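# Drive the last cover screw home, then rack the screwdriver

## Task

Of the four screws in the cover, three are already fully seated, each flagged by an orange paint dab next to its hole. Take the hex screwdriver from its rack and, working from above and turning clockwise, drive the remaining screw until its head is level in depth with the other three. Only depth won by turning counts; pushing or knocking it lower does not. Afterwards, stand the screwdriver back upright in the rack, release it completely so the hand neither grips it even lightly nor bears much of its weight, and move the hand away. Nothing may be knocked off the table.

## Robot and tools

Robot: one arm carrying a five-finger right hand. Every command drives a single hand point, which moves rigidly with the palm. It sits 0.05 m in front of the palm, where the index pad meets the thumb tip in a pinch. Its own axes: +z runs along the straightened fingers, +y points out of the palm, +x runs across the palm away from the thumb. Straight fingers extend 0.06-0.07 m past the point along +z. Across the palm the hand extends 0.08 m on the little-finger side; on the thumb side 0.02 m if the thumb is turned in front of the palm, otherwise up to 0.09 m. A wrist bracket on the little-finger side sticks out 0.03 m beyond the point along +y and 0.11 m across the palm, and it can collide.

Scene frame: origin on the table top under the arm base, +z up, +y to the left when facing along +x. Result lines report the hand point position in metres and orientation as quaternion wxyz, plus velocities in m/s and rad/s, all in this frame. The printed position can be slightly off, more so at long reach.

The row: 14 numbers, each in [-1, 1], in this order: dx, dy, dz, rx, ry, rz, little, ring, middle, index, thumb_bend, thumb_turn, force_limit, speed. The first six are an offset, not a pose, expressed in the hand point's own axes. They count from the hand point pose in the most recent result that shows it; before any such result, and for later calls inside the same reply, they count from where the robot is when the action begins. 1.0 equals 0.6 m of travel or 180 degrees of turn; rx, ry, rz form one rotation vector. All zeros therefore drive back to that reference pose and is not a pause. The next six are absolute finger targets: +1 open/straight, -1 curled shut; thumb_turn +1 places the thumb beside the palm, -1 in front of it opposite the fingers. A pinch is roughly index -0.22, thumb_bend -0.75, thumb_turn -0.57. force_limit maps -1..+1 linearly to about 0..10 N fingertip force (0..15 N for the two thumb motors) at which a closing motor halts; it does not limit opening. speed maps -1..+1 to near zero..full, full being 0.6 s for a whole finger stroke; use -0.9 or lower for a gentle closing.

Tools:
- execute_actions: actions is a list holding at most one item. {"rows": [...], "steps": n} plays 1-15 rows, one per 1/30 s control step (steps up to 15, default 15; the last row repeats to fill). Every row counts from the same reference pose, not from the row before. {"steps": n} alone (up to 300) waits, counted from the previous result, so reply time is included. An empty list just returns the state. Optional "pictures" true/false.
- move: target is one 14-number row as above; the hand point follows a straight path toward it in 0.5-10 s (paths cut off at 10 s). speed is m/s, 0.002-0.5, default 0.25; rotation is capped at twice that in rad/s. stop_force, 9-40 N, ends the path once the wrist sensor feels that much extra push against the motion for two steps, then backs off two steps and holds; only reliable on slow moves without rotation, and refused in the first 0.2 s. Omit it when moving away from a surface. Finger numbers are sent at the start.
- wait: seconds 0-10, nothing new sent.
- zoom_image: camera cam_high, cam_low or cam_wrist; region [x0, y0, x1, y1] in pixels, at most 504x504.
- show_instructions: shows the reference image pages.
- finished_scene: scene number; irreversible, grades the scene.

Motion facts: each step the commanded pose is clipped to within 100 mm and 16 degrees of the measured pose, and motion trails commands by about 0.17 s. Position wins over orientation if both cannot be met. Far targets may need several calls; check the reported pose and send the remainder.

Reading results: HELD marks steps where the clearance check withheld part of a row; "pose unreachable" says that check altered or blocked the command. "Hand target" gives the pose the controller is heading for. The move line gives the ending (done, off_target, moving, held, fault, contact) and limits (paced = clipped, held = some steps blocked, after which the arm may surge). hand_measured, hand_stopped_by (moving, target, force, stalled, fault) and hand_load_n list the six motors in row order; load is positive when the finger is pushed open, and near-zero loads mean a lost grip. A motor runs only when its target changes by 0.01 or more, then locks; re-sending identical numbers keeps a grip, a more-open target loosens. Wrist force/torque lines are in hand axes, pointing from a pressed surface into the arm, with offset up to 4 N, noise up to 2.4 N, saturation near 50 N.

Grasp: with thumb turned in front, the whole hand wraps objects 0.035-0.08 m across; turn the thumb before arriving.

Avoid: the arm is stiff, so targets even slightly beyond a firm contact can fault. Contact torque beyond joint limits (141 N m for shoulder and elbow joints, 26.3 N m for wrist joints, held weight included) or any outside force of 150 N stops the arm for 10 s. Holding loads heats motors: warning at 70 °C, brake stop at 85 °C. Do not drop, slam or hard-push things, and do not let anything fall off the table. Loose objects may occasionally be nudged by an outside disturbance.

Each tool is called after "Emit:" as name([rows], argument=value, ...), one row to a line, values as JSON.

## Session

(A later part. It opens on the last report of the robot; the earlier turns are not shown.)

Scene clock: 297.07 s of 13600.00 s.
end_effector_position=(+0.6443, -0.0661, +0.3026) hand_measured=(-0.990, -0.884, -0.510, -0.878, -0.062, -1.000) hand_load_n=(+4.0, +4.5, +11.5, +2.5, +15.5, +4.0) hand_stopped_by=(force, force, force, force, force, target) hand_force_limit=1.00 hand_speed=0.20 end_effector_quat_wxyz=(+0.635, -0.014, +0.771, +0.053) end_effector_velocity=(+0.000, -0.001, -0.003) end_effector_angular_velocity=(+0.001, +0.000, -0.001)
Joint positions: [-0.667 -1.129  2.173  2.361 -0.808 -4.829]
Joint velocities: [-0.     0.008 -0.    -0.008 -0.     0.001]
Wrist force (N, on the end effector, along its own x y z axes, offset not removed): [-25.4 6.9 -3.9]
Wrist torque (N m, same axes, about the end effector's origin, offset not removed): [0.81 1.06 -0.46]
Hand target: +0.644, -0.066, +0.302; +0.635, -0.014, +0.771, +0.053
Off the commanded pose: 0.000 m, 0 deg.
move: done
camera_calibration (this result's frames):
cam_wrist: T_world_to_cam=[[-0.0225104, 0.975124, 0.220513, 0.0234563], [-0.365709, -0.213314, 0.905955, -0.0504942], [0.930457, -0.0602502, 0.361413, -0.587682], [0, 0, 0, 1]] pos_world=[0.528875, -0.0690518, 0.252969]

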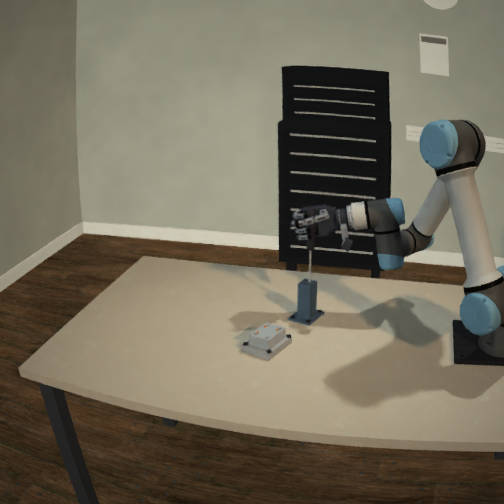

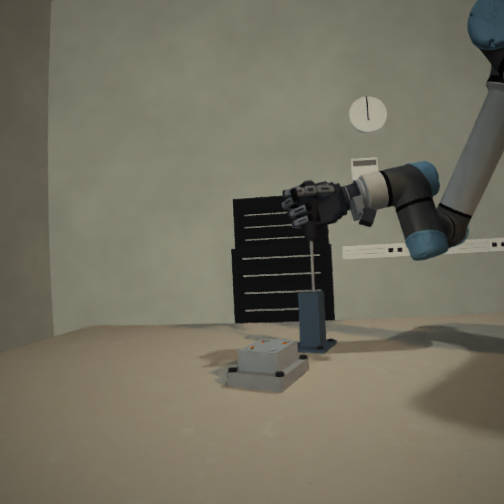

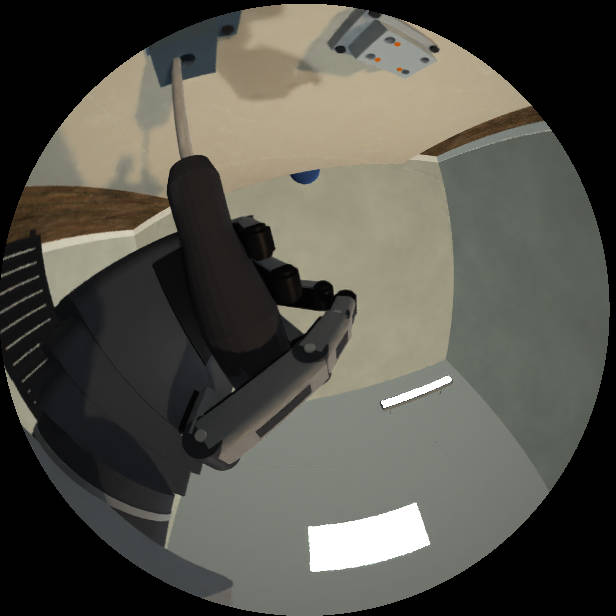

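Emit:
move(target=[-0.0097,0.0008,-0.0023,0,0,0,-1,-1,-0.9,-1,-0.6,-1,1,0.2], speed=0.03)

Emit:
move(target=[-0.0007,0.0096,0.0058,0,0,0,-1,-1,-0.9,-1,-0.6,-1,1,0.2], speed=0.03)

Emit:
zoom_image(camera="cam_wrist", region=[130,10,250,130])

Emit:
zoom_image(camera="cam_high", region=[285,260,335,310])

Emit:
zoom_image(camera="cam_low", region=[285,265,345,325])

Scene clock: 299.90 s of 13600.00 s.
end_effector_position=(+0.6440, -0.0660, +0.3083) hand_measured=(-0.990, -0.886, -0.510, -0.878, -0.062, -1.000) hand_load_n=(+3.0, +4.0, +11.5, +3.0, +15.5, +3.0) hand_stopped_by=(force, force, force, force, force, target) hand_force_limit=1.00 hand_speed=0.20 end_effector_quat_wxyz=(+0.635, -0.014, +0.771, +0.054) end_effector_velocity=(-0.000, -0.001, +0.003) end_effector_angular_velocity=(-0.000, -0.000, -0.001)
Joint positions: [-0.667 -1.144  2.172  2.377 -0.808 -4.829]
Joint velocities: [-0.001 -0.006 -0.001  0.007  0.    -0.   ]
Wrist force (N, on the end effector, along its own x y z axes, offset not removed): [0.1 1.2 2.0]
Wrist torque (N m, same axes, about the end effector's origin, offset not removed): [0.16 0.04 0.00]
Hand target: +0.644, -0.066, +0.309; +0.635, -0.014, +0.771, +0.053
Off the commanded pose: 0.000 m, 0 deg.
move: done
camera_calibration (this result's frames):
cam_wrist: T_world_to_cam=[[-0.0225497, 0.975067, 0.220763, 0.0220193], [-0.365651, -0.213563, 0.90592, -0.0557153], [0.930479, -0.0602938, 0.36135, -0.589478], [0, 0, 0, 1]] pos_world=[0.528621, -0.0689108, 0.25862]

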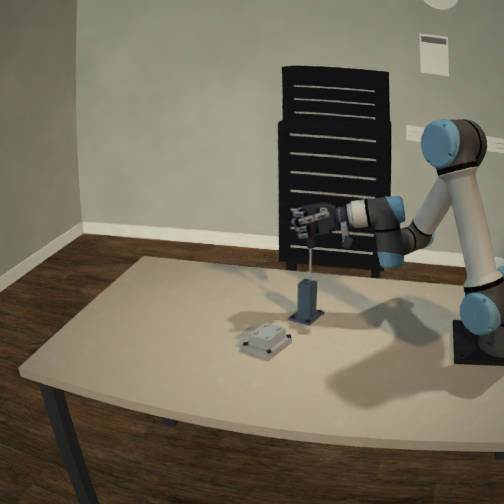

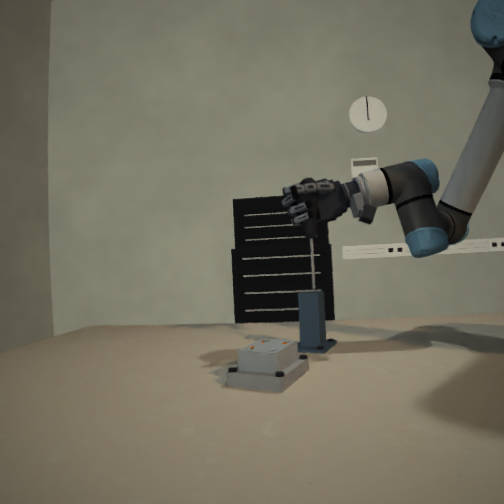

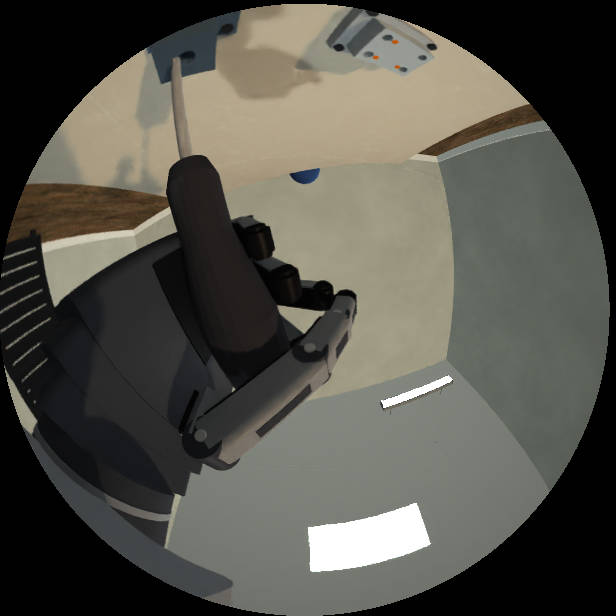

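Scene clock: 300.63 s of 13600.00 s.
end_effector_position=(+0.6468, -0.0603, +0.3084) hand_measured=(-0.990, -0.886, -0.510, -0.878, -0.062, -1.000) hand_load_n=(+3.0, +4.0, +11.5, +3.0, +15.5, +3.0) hand_stopped_by=(force, force, force, force, force, target) hand_force_limit=1.00 hand_speed=0.20 end_effector_quat_wxyz=(+0.635, -0.014, +0.771, +0.054) end_effector_velocity=(+0.001, +0.003, +0.000) end_effector_angular_velocity=(-0.000, -0.001, +0.001)
Joint positions: [-0.652 -1.142  2.169  2.374 -0.823 -4.823]
Joint velocities: [ 0.007  0.001 -0.001 -0.002 -0.006  0.002]
Wrist force (N, on the end effector, along its own x y z axes, offset not removed): [1.9 3.1 1.9]
Wrist torque (N m, same axes, about the end effector's origin, offset not removed): [0.42 -0.30 0.12]
Hand target: +0.647, -0.060, +0.308; +0.635, -0.014, +0.771, +0.054
Off the commanded pose: 0.000 m, 0 deg.
move: done
camera_calibration (this result's frames):
cam_wrist: T_world_to_cam=[[-0.0225665, 0.975065, 0.220768, 0.0164625], [-0.36566, -0.213574, 0.905913, -0.0535748], [0.930475, -0.0602829, 0.361362, -0.591785], [0, 0, 0, 1]] pos_world=[0.531422, -0.0631688, 0.258748]

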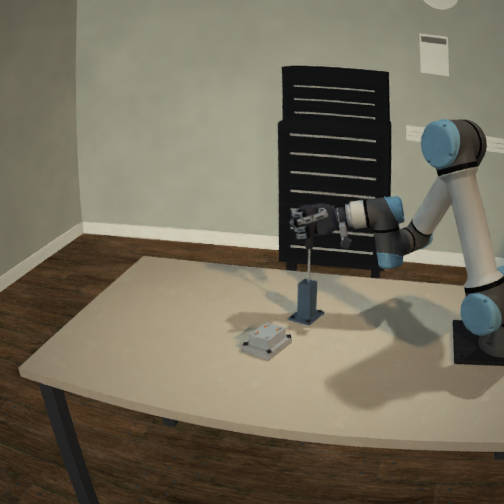

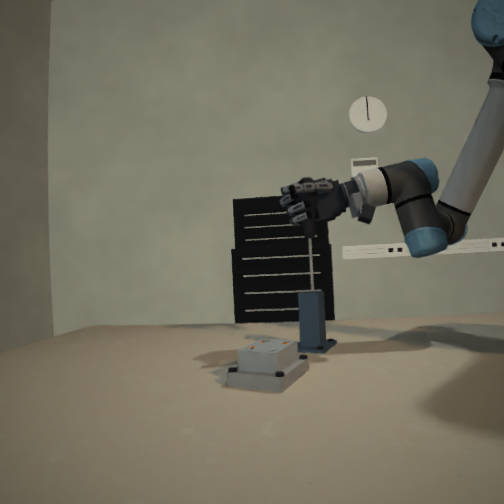

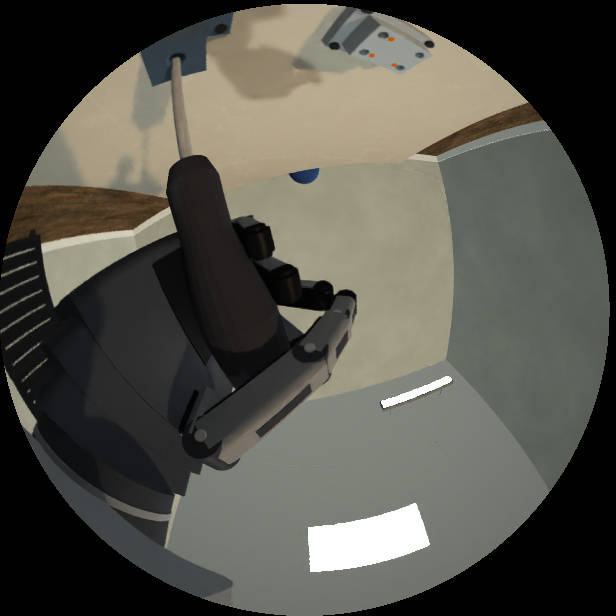

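Region (130, 10, 250, 130) of cam_wrist's 616x616 image, scaled by 4.200, with more detail than that image has.

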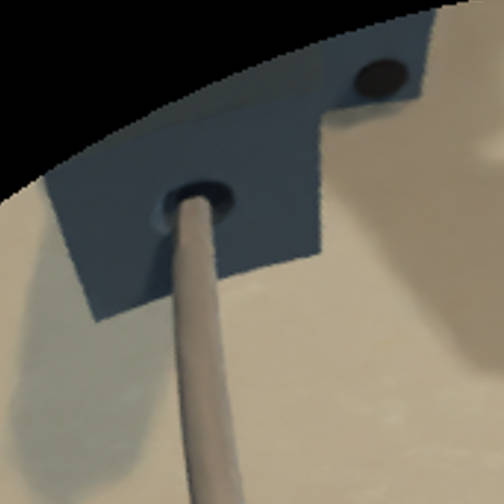

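Region (285, 260, 335, 310) of cam_high's 504x504 image, scaled by 10.080, with more detail than that image has.

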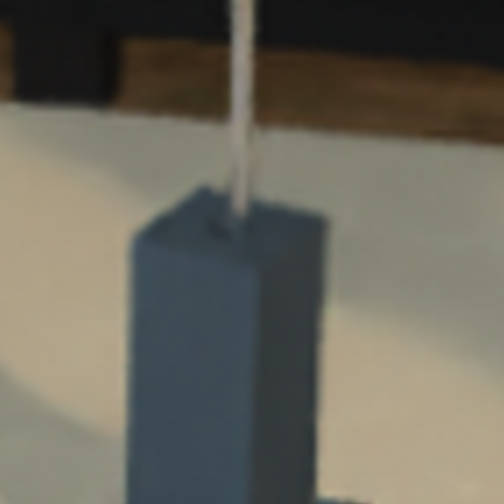

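Region (285, 265, 345, 325) of cam_low's 504x504 image, scaled by 8.400, with more detail than that image has.

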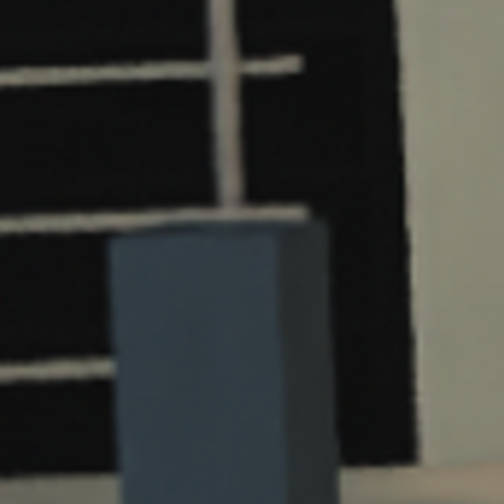

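Emit:
move(target=[-0.0007,0,0.0033,0,0,0,-1,-1,-0.9,-1,-0.6,-1,1,0.2], speed=0.03)

Emit:
move(target=[0.178,-0.0139,0.0414,0,0,0,-1,-1,-0.9,-1,-0.6,-1,1,0.2], speed=0.012, stop_force=9)

Scene clock: 302.30 s of 13600.00 s.
end_effector_position=(+0.6487, -0.0601, +0.3085) hand_measured=(-0.990, -0.886, -0.510, -0.878, -0.062, -1.000) hand_load_n=(+3.0, +4.0, +11.5, +3.0, +15.5, +3.0) hand_stopped_by=(force, force, force, force, force, target) hand_force_limit=1.00 hand_speed=0.20 end_effector_quat_wxyz=(+0.635, -0.014, +0.771, +0.054) end_effector_velocity=(+0.001, +0.000, -0.000) end_effector_angular_velocity=(+0.000, +0.000, +0.001)
Joint positions: [-0.649 -1.139  2.164  2.376 -0.826 -4.822]
Joint velocities: [ 0.001  0.002 -0.002  0.    -0.001  0.   ]
Wrist force (N, on the end effector, along its own x y z axes, offset not removed): [2.6 3.0 3.0]
Wrist torque (N m, same axes, about the end effector's origin, offset not removed): [0.39 -0.36 0.18]
Hand target: +0.649, -0.060, +0.308; +0.635, -0.014, +0.771, +0.054
Off the commanded pose: 0.000 m, 0 deg.
move: done
camera_calibration (this result's frames):
cam_wrist: T_world_to_cam=[[-0.022568, 0.975065, 0.22077, 0.0163129], [-0.365664, -0.213576, 0.905911, -0.0528686], [0.930473, -0.060283, 0.361366, -0.593557], [0, 0, 0, 1]] pos_world=[0.533325, -0.062979, 0.258784]

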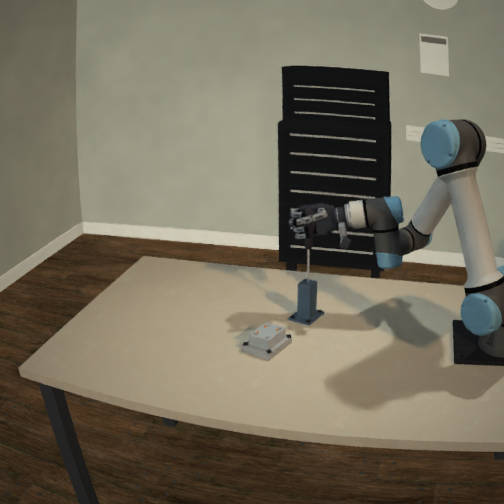

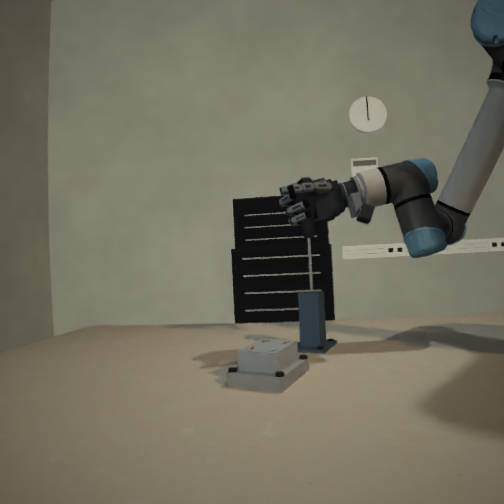

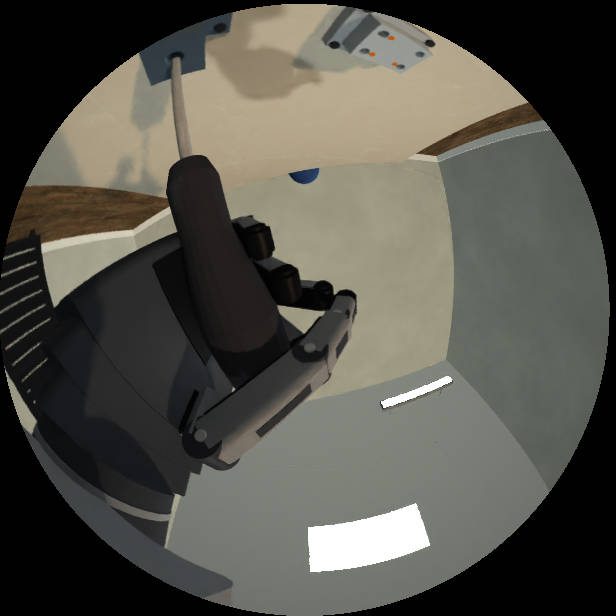

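Scene clock: 307.80 s of 13600.00 s.
end_effector_position=(+0.6511, -0.0606, +0.2473) hand_measured=(-0.990, -0.886, -0.510, -0.878, -0.062, -1.000) hand_load_n=(+0.5, +2.5, +11.5, +6.0, +15.5, +3.0) hand_stopped_by=(force, force, force, force, force, target) hand_force_limit=1.00 hand_speed=0.20 end_effector_quat_wxyz=(+0.634, -0.014, +0.771, +0.054) end_effector_velocity=(+0.000, -0.000, +0.003) end_effector_angular_velocity=(+0.002, +0.002, +0.001)
Joint positions: [-0.646 -0.981  2.165  2.215 -0.829 -4.821]
Joint velocities: [-0.    -0.009 -0.     0.012  0.001  0.   ]
Wrist force (N, on the end effector, along its own x y z axes, offset not removed): [8.4 -12.3 -1.0]
Wrist torque (N m, same axes, about the end effector's origin, offset not removed): [0.01 -0.30 -1.24]
Hand target: +0.651, -0.061, +0.248; +0.635, -0.014, +0.771, +0.053
Off the commanded pose: 0.049 m, 0 deg.
move: contact
camera_calibration (this result's frames):
cam_wrist: T_world_to_cam=[[-0.0224787, 0.975053, 0.220833, 0.0303025], [-0.365578, -0.213608, 0.905939, 0.00321573], [0.930509, -0.0603673, 0.361259, -0.573752], [0, 0, 0, 1]] pos_world=[0.535738, -0.0634955, 0.197668]

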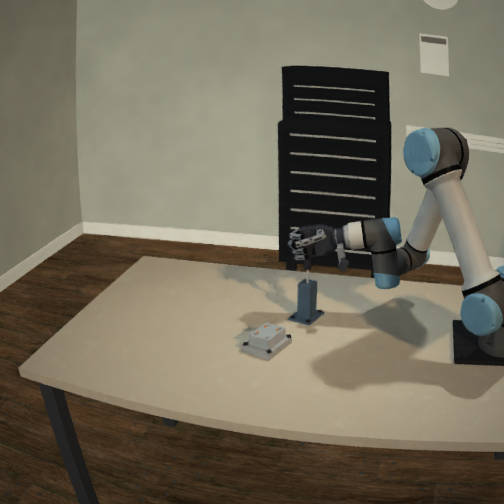

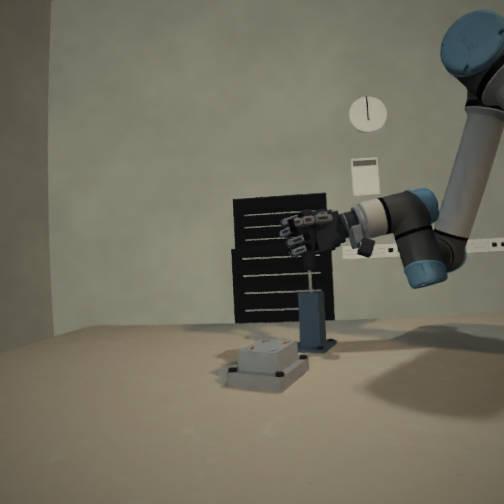

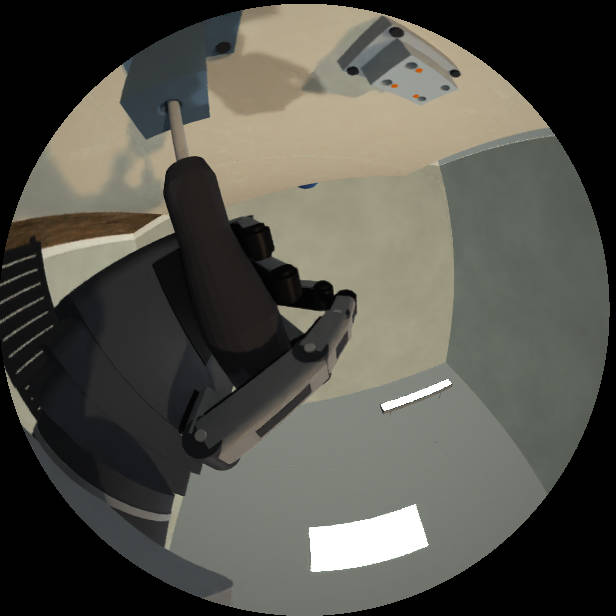

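Emit:
move(target=[0,-0.005,0,0,0,0,-1,-1,-0.9,-1,-0.6,-1,1,0.2], speed=0.01)

Emit:
move(target=[0.075,-0.0058,0.0174,0,0,0,-1,-1,-0.9,-1,-0.6,-1,1,0.2], speed=0.012, stop_force=12)

Scene clock: 309.17 s of 13600.00 s.
end_effector_position=(+0.6514, -0.0633, +0.2472) hand_measured=(-0.990, -0.886, -0.510, -0.878, -0.062, -1.000) hand_load_n=(+2.5, +3.5, +11.5, +3.5, +15.0, +3.0) hand_stopped_by=(force, force, force, force, force, target) hand_force_limit=1.00 hand_speed=0.20 end_effector_quat_wxyz=(+0.634, -0.014, +0.771, +0.054) end_effector_velocity=(+0.000, -0.002, -0.000) end_effector_angular_velocity=(-0.000, -0.000, -0.001)
Joint positions: [-0.651 -0.979  2.162  2.218 -0.824 -4.823]
Joint velocities: [-0.004  0.001 -0.002  0.001  0.002 -0.001]
Wrist force (N, on the end effector, along its own x y z axes, offset not removed): [0.0 1.3 0.9]
Wrist torque (N m, same axes, about the end effector's origin, offset not removed): [0.25 0.07 0.01]
Hand target: +0.651, -0.064, +0.247; +0.634, -0.014, +0.771, +0.054
Off the commanded pose: 0.000 m, 0 deg.
move: done
camera_calibration (this result's frames):
cam_wrist: T_world_to_cam=[[-0.022527, 0.975045, 0.22086, 0.033027], [-0.36554, -0.213653, 0.905943, 0.00283478], [0.930523, -0.0603249, 0.361231, -0.574083], [0, 0, 0, 1]] pos_world=[0.535977, -0.0662286, 0.197514]

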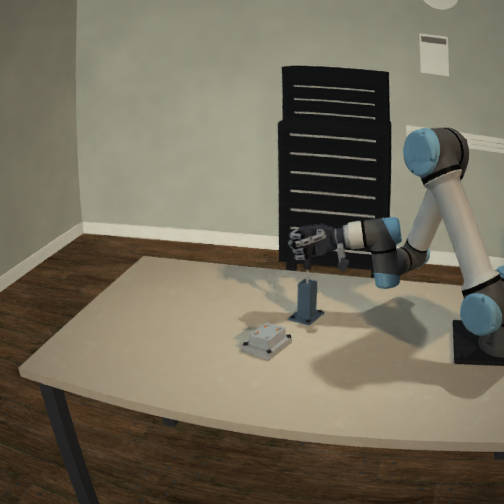

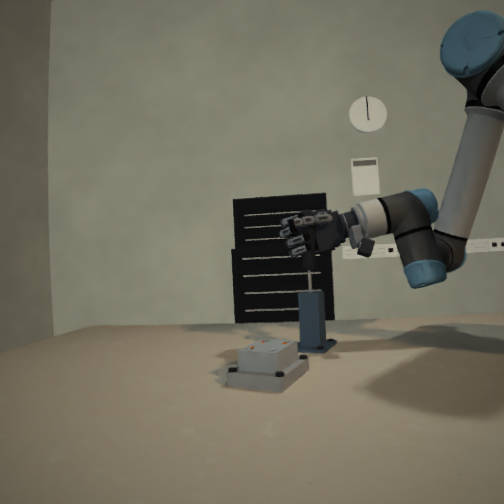

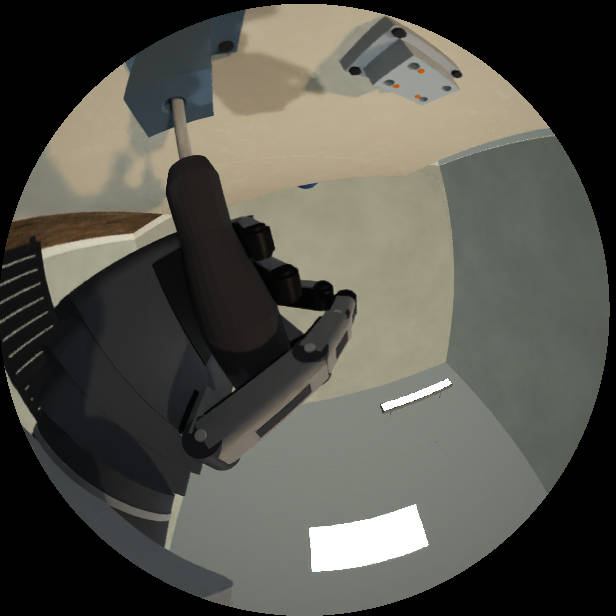

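Scene clock: 310.53 s of 13600.00 s.
end_effector_position=(+0.6519, -0.0635, +0.2355) hand_measured=(-0.990, -0.886, -0.510, -0.878, -0.062, -1.000) hand_load_n=(+1.5, +2.5, +11.5, +3.5, +15.0, +2.5) hand_stopped_by=(force, force, force, force, force, target) hand_force_limit=1.00 hand_speed=0.20 end_effector_quat_wxyz=(+0.635, -0.014, +0.771, +0.053) end_effector_velocity=(+0.000, +0.000, +0.003) end_effector_angular_velocity=(+0.000, +0.001, -0.000)
Joint positions: [-0.65  -0.948  2.159  2.189 -0.825 -4.823]
Joint velocities: [ 0.001 -0.009  0.     0.01  -0.001  0.   ]
Wrist force (N, on the end effector, along its own x y z axes, offset not removed): [5.0 -7.9 -3.4]
Wrist torque (N m, same axes, about the end effector's origin, offset not removed): [0.01 -0.23 -0.16]
Hand target: +0.652, -0.063, +0.236; +0.635, -0.014, +0.771, +0.053
Off the commanded pose: 0.035 m, 0 deg.
move: contact
camera_calibration (this result's frames):
cam_wrist: T_world_to_cam=[[-0.0224485, 0.975091, 0.220666, 0.0357949], [-0.36563, -0.213438, 0.905957, 0.0136427], [0.930489, -0.0603447, 0.361314, -0.570344], [0, 0, 0, 1]] pos_world=[0.536491, -0.0664087, 0.185815]

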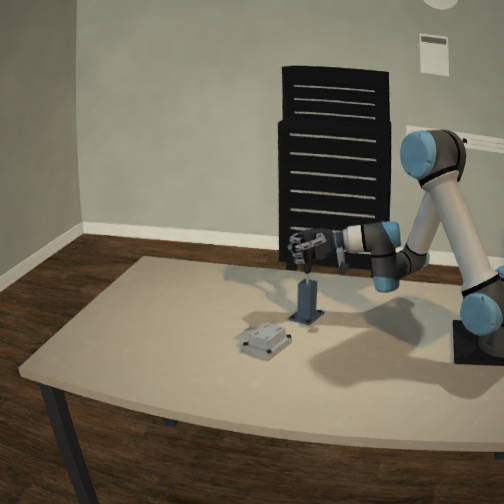

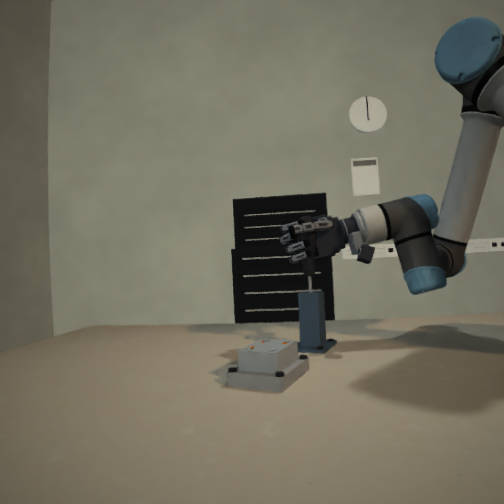

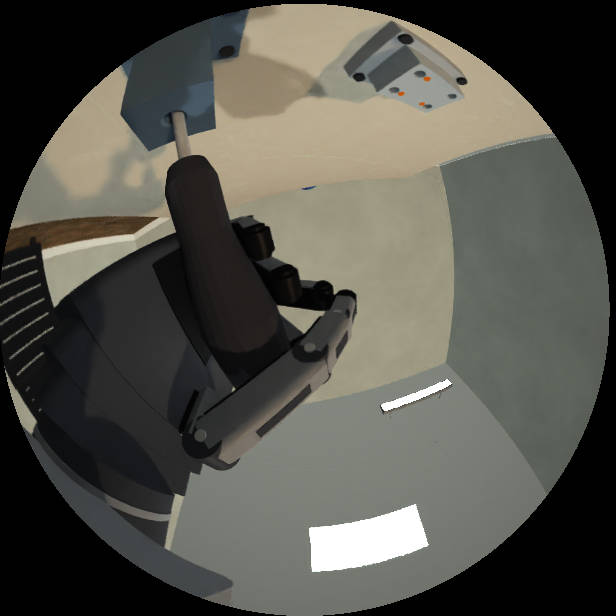

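Emit:
move(target=[0,-0.009,0,0,0,0.013,-1,-1,-0.9,-1,-0.6,-1,1,0.2], speed=0.01)

Emit:
move(target=[0.055,-0.002,0.0128,0,0,0,-1,-1,-0.9,-1,-0.6,-1,1,0.2], speed=0.012, stop_force=12)

Scene clock: 313.93 s of 13600.00 s.
end_effector_position=(+0.6524, -0.0688, +0.2351) hand_measured=(-0.990, -0.886, -0.510, -0.878, -0.062, -1.000) hand_load_n=(+1.5, +3.0, +11.5, +4.5, +15.5, +2.5) hand_stopped_by=(force, force, force, force, force, target) hand_force_limit=1.00 hand_speed=0.20 end_effector_quat_wxyz=(+0.633, +0.002, +0.771, +0.066) end_effector_velocity=(+0.000, -0.002, -0.000) end_effector_angular_velocity=(+0.006, +0.002, -0.004)
Joint positions: [-0.658 -0.94   2.156  2.187 -0.818 -4.785]
Joint velocities: [-0.002  0.001 -0.     0.001 -0.     0.005]
Wrist force (N, on the end effector, along its own x y z axes, offset not removed): [1.0 -2.1 -0.7]
Wrist torque (N m, same axes, about the end effector's origin, offset not removed): [0.20 -0.10 -0.24]
Hand target: +0.652, -0.069, +0.235; +0.633, +0.002, +0.771, +0.066
Off the commanded pose: 0.000 m, 0 deg.
move: done
camera_calibration (this result's frames):
cam_wrist: T_world_to_cam=[[-0.0141152, 0.965829, 0.258794, 0.0259873], [-0.363743, -0.246047, 0.898417, 0.0112951], [0.931392, -0.0814531, 0.354786, -0.571489], [0, 0, 0, 1]] pos_world=[0.536756, -0.0688697, 0.185883]

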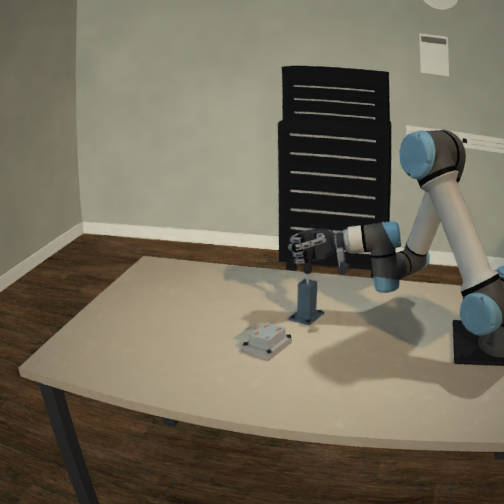

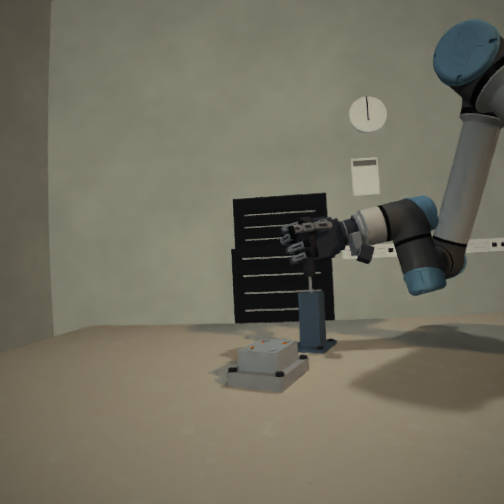

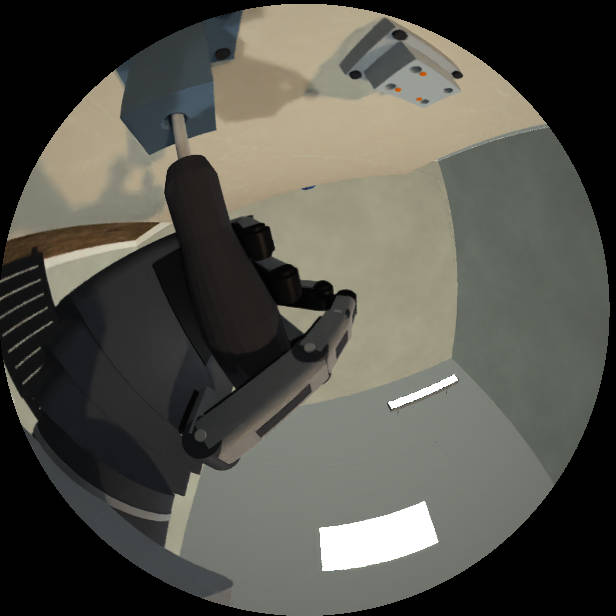

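Scene clock: 315.83 s of 13600.00 s.
end_effector_position=(+0.6530, -0.0676, +0.2171) hand_measured=(-0.990, -0.886, -0.510, -0.878, -0.062, -1.000) hand_load_n=(+0.0, +1.5, +11.5, +6.0, +15.5, +2.0) hand_stopped_by=(force, force, force, force, force, target) hand_force_limit=1.00 hand_speed=0.20 end_effector_quat_wxyz=(+0.633, +0.002, +0.771, +0.066) end_effector_velocity=(+0.001, +0.000, +0.003) end_effector_angular_velocity=(+0.002, +0.004, -0.000)
Joint positions: [-0.654 -0.892  2.151  2.143 -0.821 -4.784]
Joint velocities: [ 0.001 -0.008 -0.     0.013 -0.002  0.   ]
Wrist force (N, on the end effector, along its own x y z axes, offset not removed): [7.2 -17.3 -5.3]
Wrist torque (N m, same axes, about the end effector's origin, offset not removed): [-0.24 -0.11 -1.40]
Hand target: +0.653, -0.068, +0.218; +0.633, +0.002, +0.771, +0.066
Off the commanded pose: 0.016 m, 0 deg.
move: contact
camera_calibration (this result's frames):
cam_wrist: T_world_to_cam=[[-0.0140042, 0.965831, 0.258793, 0.0294158], [-0.363746, -0.246006, 0.898426, 0.0280666], [0.931393, -0.081553, 0.354762, -0.565594], [0, 0, 0, 1]] pos_world=[0.537411, -0.067632, 0.167823]

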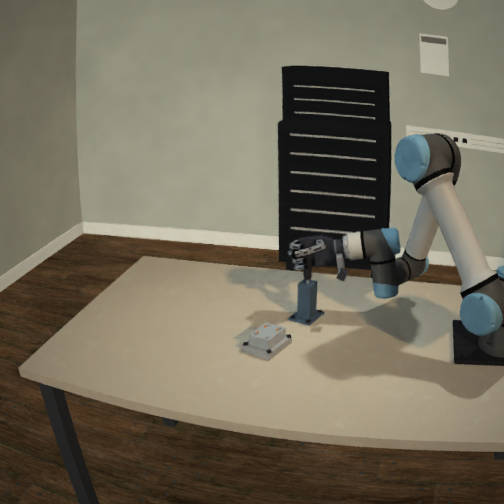

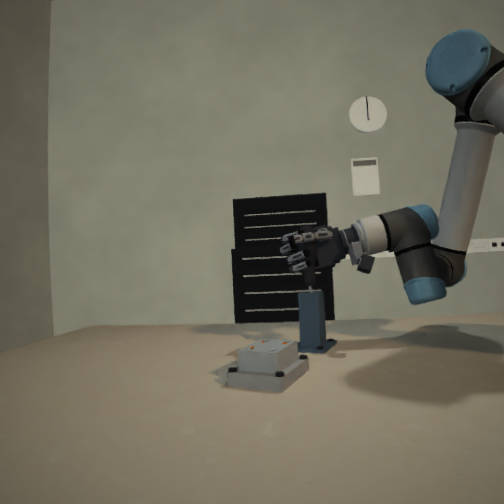

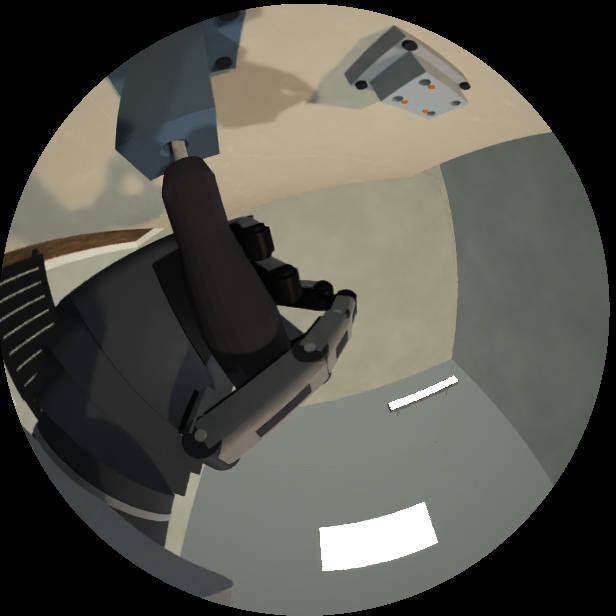

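Emit:
move(target=[0,-0.005,0,0,0,0,-1,-1,-0.9,-1,-0.6,-1,1,0.2], speed=0.01)

Emit:
move(target=[0.0165,-0.002,0.0038,0,0,0,-1,-1,-0.9,-1,-0.6,-1,1,0.2], speed=0.008, stop_force=9)

Emit:
zoom_image(camera="cam_low", region=[275,230,345,310])

Scene clock: 317.90 s of 13600.00 s.
end_effector_position=(+0.6532, -0.0703, +0.2168) hand_measured=(-0.990, -0.886, -0.510, -0.878, -0.062, -1.000) hand_load_n=(+1.5, +2.5, +12.0, +4.5, +15.0, +2.0) hand_stopped_by=(force, force, force, force, force, target) hand_force_limit=1.00 hand_speed=0.20 end_effector_quat_wxyz=(+0.633, +0.002, +0.771, +0.066) end_effector_velocity=(+0.000, -0.001, -0.000) end_effector_angular_velocity=(+0.000, -0.000, +0.002)
Joint positions: [-0.659 -0.89   2.148  2.145 -0.816 -4.786]
Joint velocities: [-0.002  0.002 -0.002  0.001  0.004 -0.001]
Wrist force (N, on the end effector, along its own x y z axes, offset not removed): [0.5 1.4 -0.4]
Wrist torque (N m, same axes, about the end effector's origin, offset not removed): [0.35 0.03 0.03]
Hand target: +0.653, -0.071, +0.217; +0.633, +0.002, +0.771, +0.066
Off the commanded pose: 0.000 m, 0 deg.
move: done
camera_calibration (this result's frames):
cam_wrist: T_world_to_cam=[[-0.0140335, 0.965826, 0.25881, 0.0321444], [-0.36371, -0.246035, 0.898433, 0.0276844], [0.931407, -0.0815235, 0.354733, -0.565924], [0, 0, 0, 1]] pos_world=[0.537625, -0.0703707, 0.16756]

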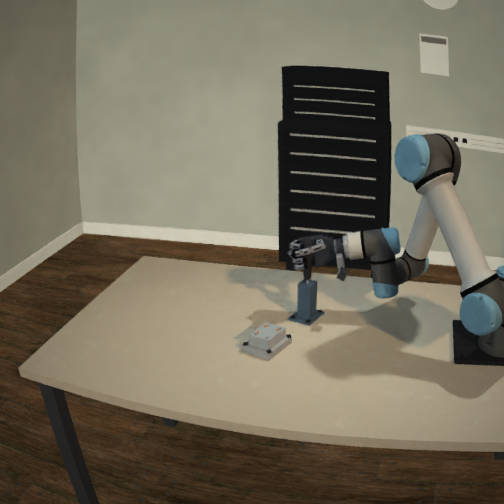

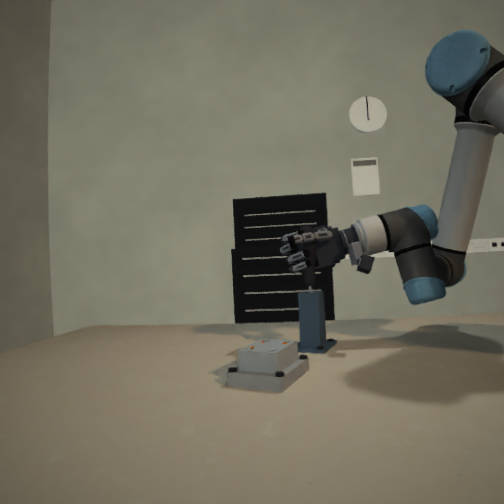

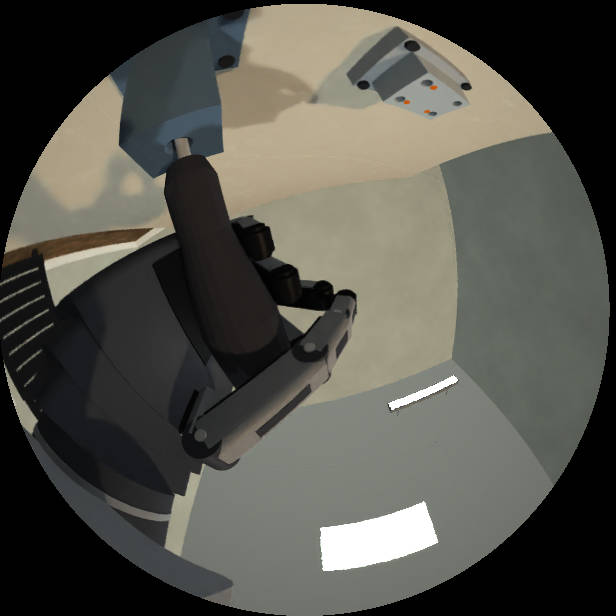

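Scene clock: 319.40 s of 13600.00 s.
end_effector_position=(+0.6536, -0.0704, +0.2069) hand_measured=(-0.990, -0.886, -0.510, -0.878, -0.062, -1.000) hand_load_n=(+1.5, +2.5, +12.0, +4.5, +15.0, +2.0) hand_stopped_by=(force, force, force, force, force, target) hand_force_limit=1.00 hand_speed=0.20 end_effector_quat_wxyz=(+0.633, +0.002, +0.771, +0.066) end_effector_velocity=(+0.000, +0.000, -0.002) end_effector_angular_velocity=(+0.001, +0.001, -0.001)
Joint positions: [-0.659 -0.863  2.143  2.123 -0.817 -4.786]
Joint velocities: [ 0.     0.006 -0.    -0.005 -0.001  0.001]
Wrist force (N, on the end effector, along its own x y z axes, offset not removed): [2.6 1.4 0.9]
Wrist torque (N m, same axes, about the end effector's origin, offset not removed): [0.32 -0.28 0.05]
Hand target: +0.654, -0.070, +0.207; +0.633, +0.002, +0.771, +0.066
Off the commanded pose: 0.000 m, 0 deg.
move: done
camera_calibration (this result's frames):
cam_wrist: T_world_to_cam=[[-0.0140415, 0.96584, 0.258759, 0.0348399], [-0.363691, -0.245992, 0.898452, 0.036717], [0.931414, -0.0814927, 0.354722, -0.562729], [0, 0, 0, 1]] pos_world=[0.537976, -0.070476, 0.157609]

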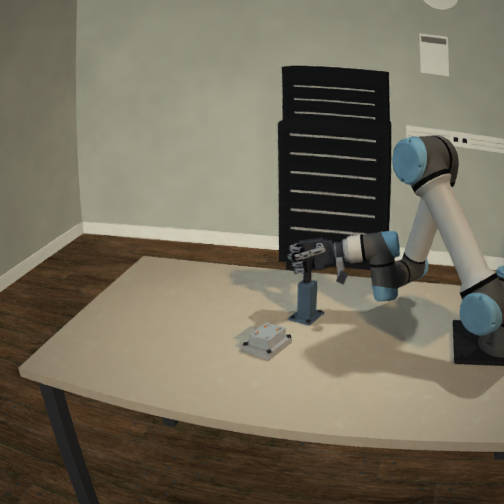

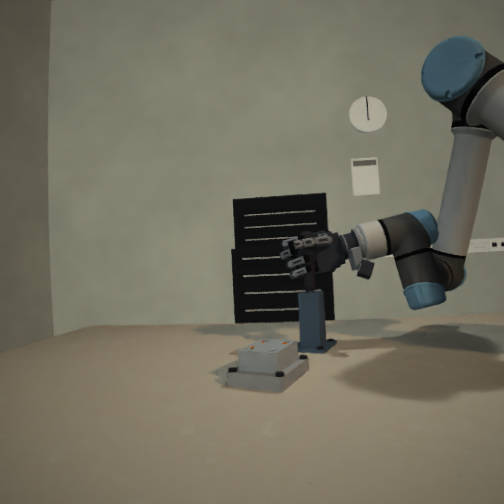

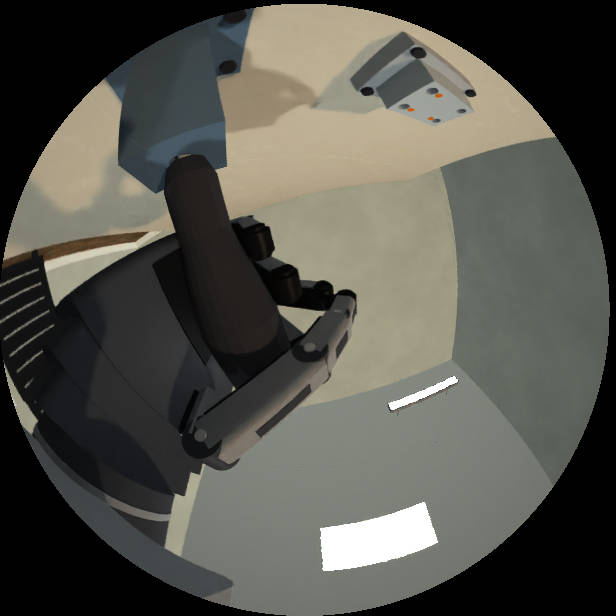

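Region (275, 230, 345, 310) of cam_low's 504x504 image, scaled by 6.300, with more detail than that image has; it fills the left 441 columns of this view, and the rest is white.

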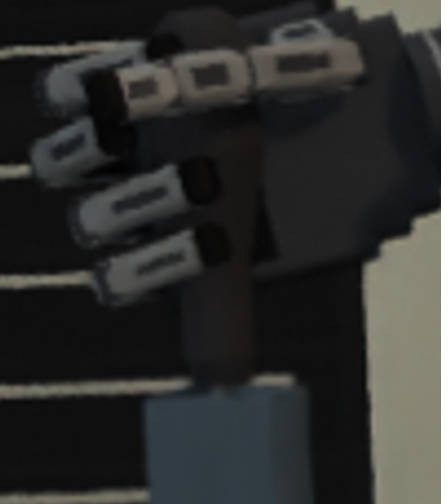

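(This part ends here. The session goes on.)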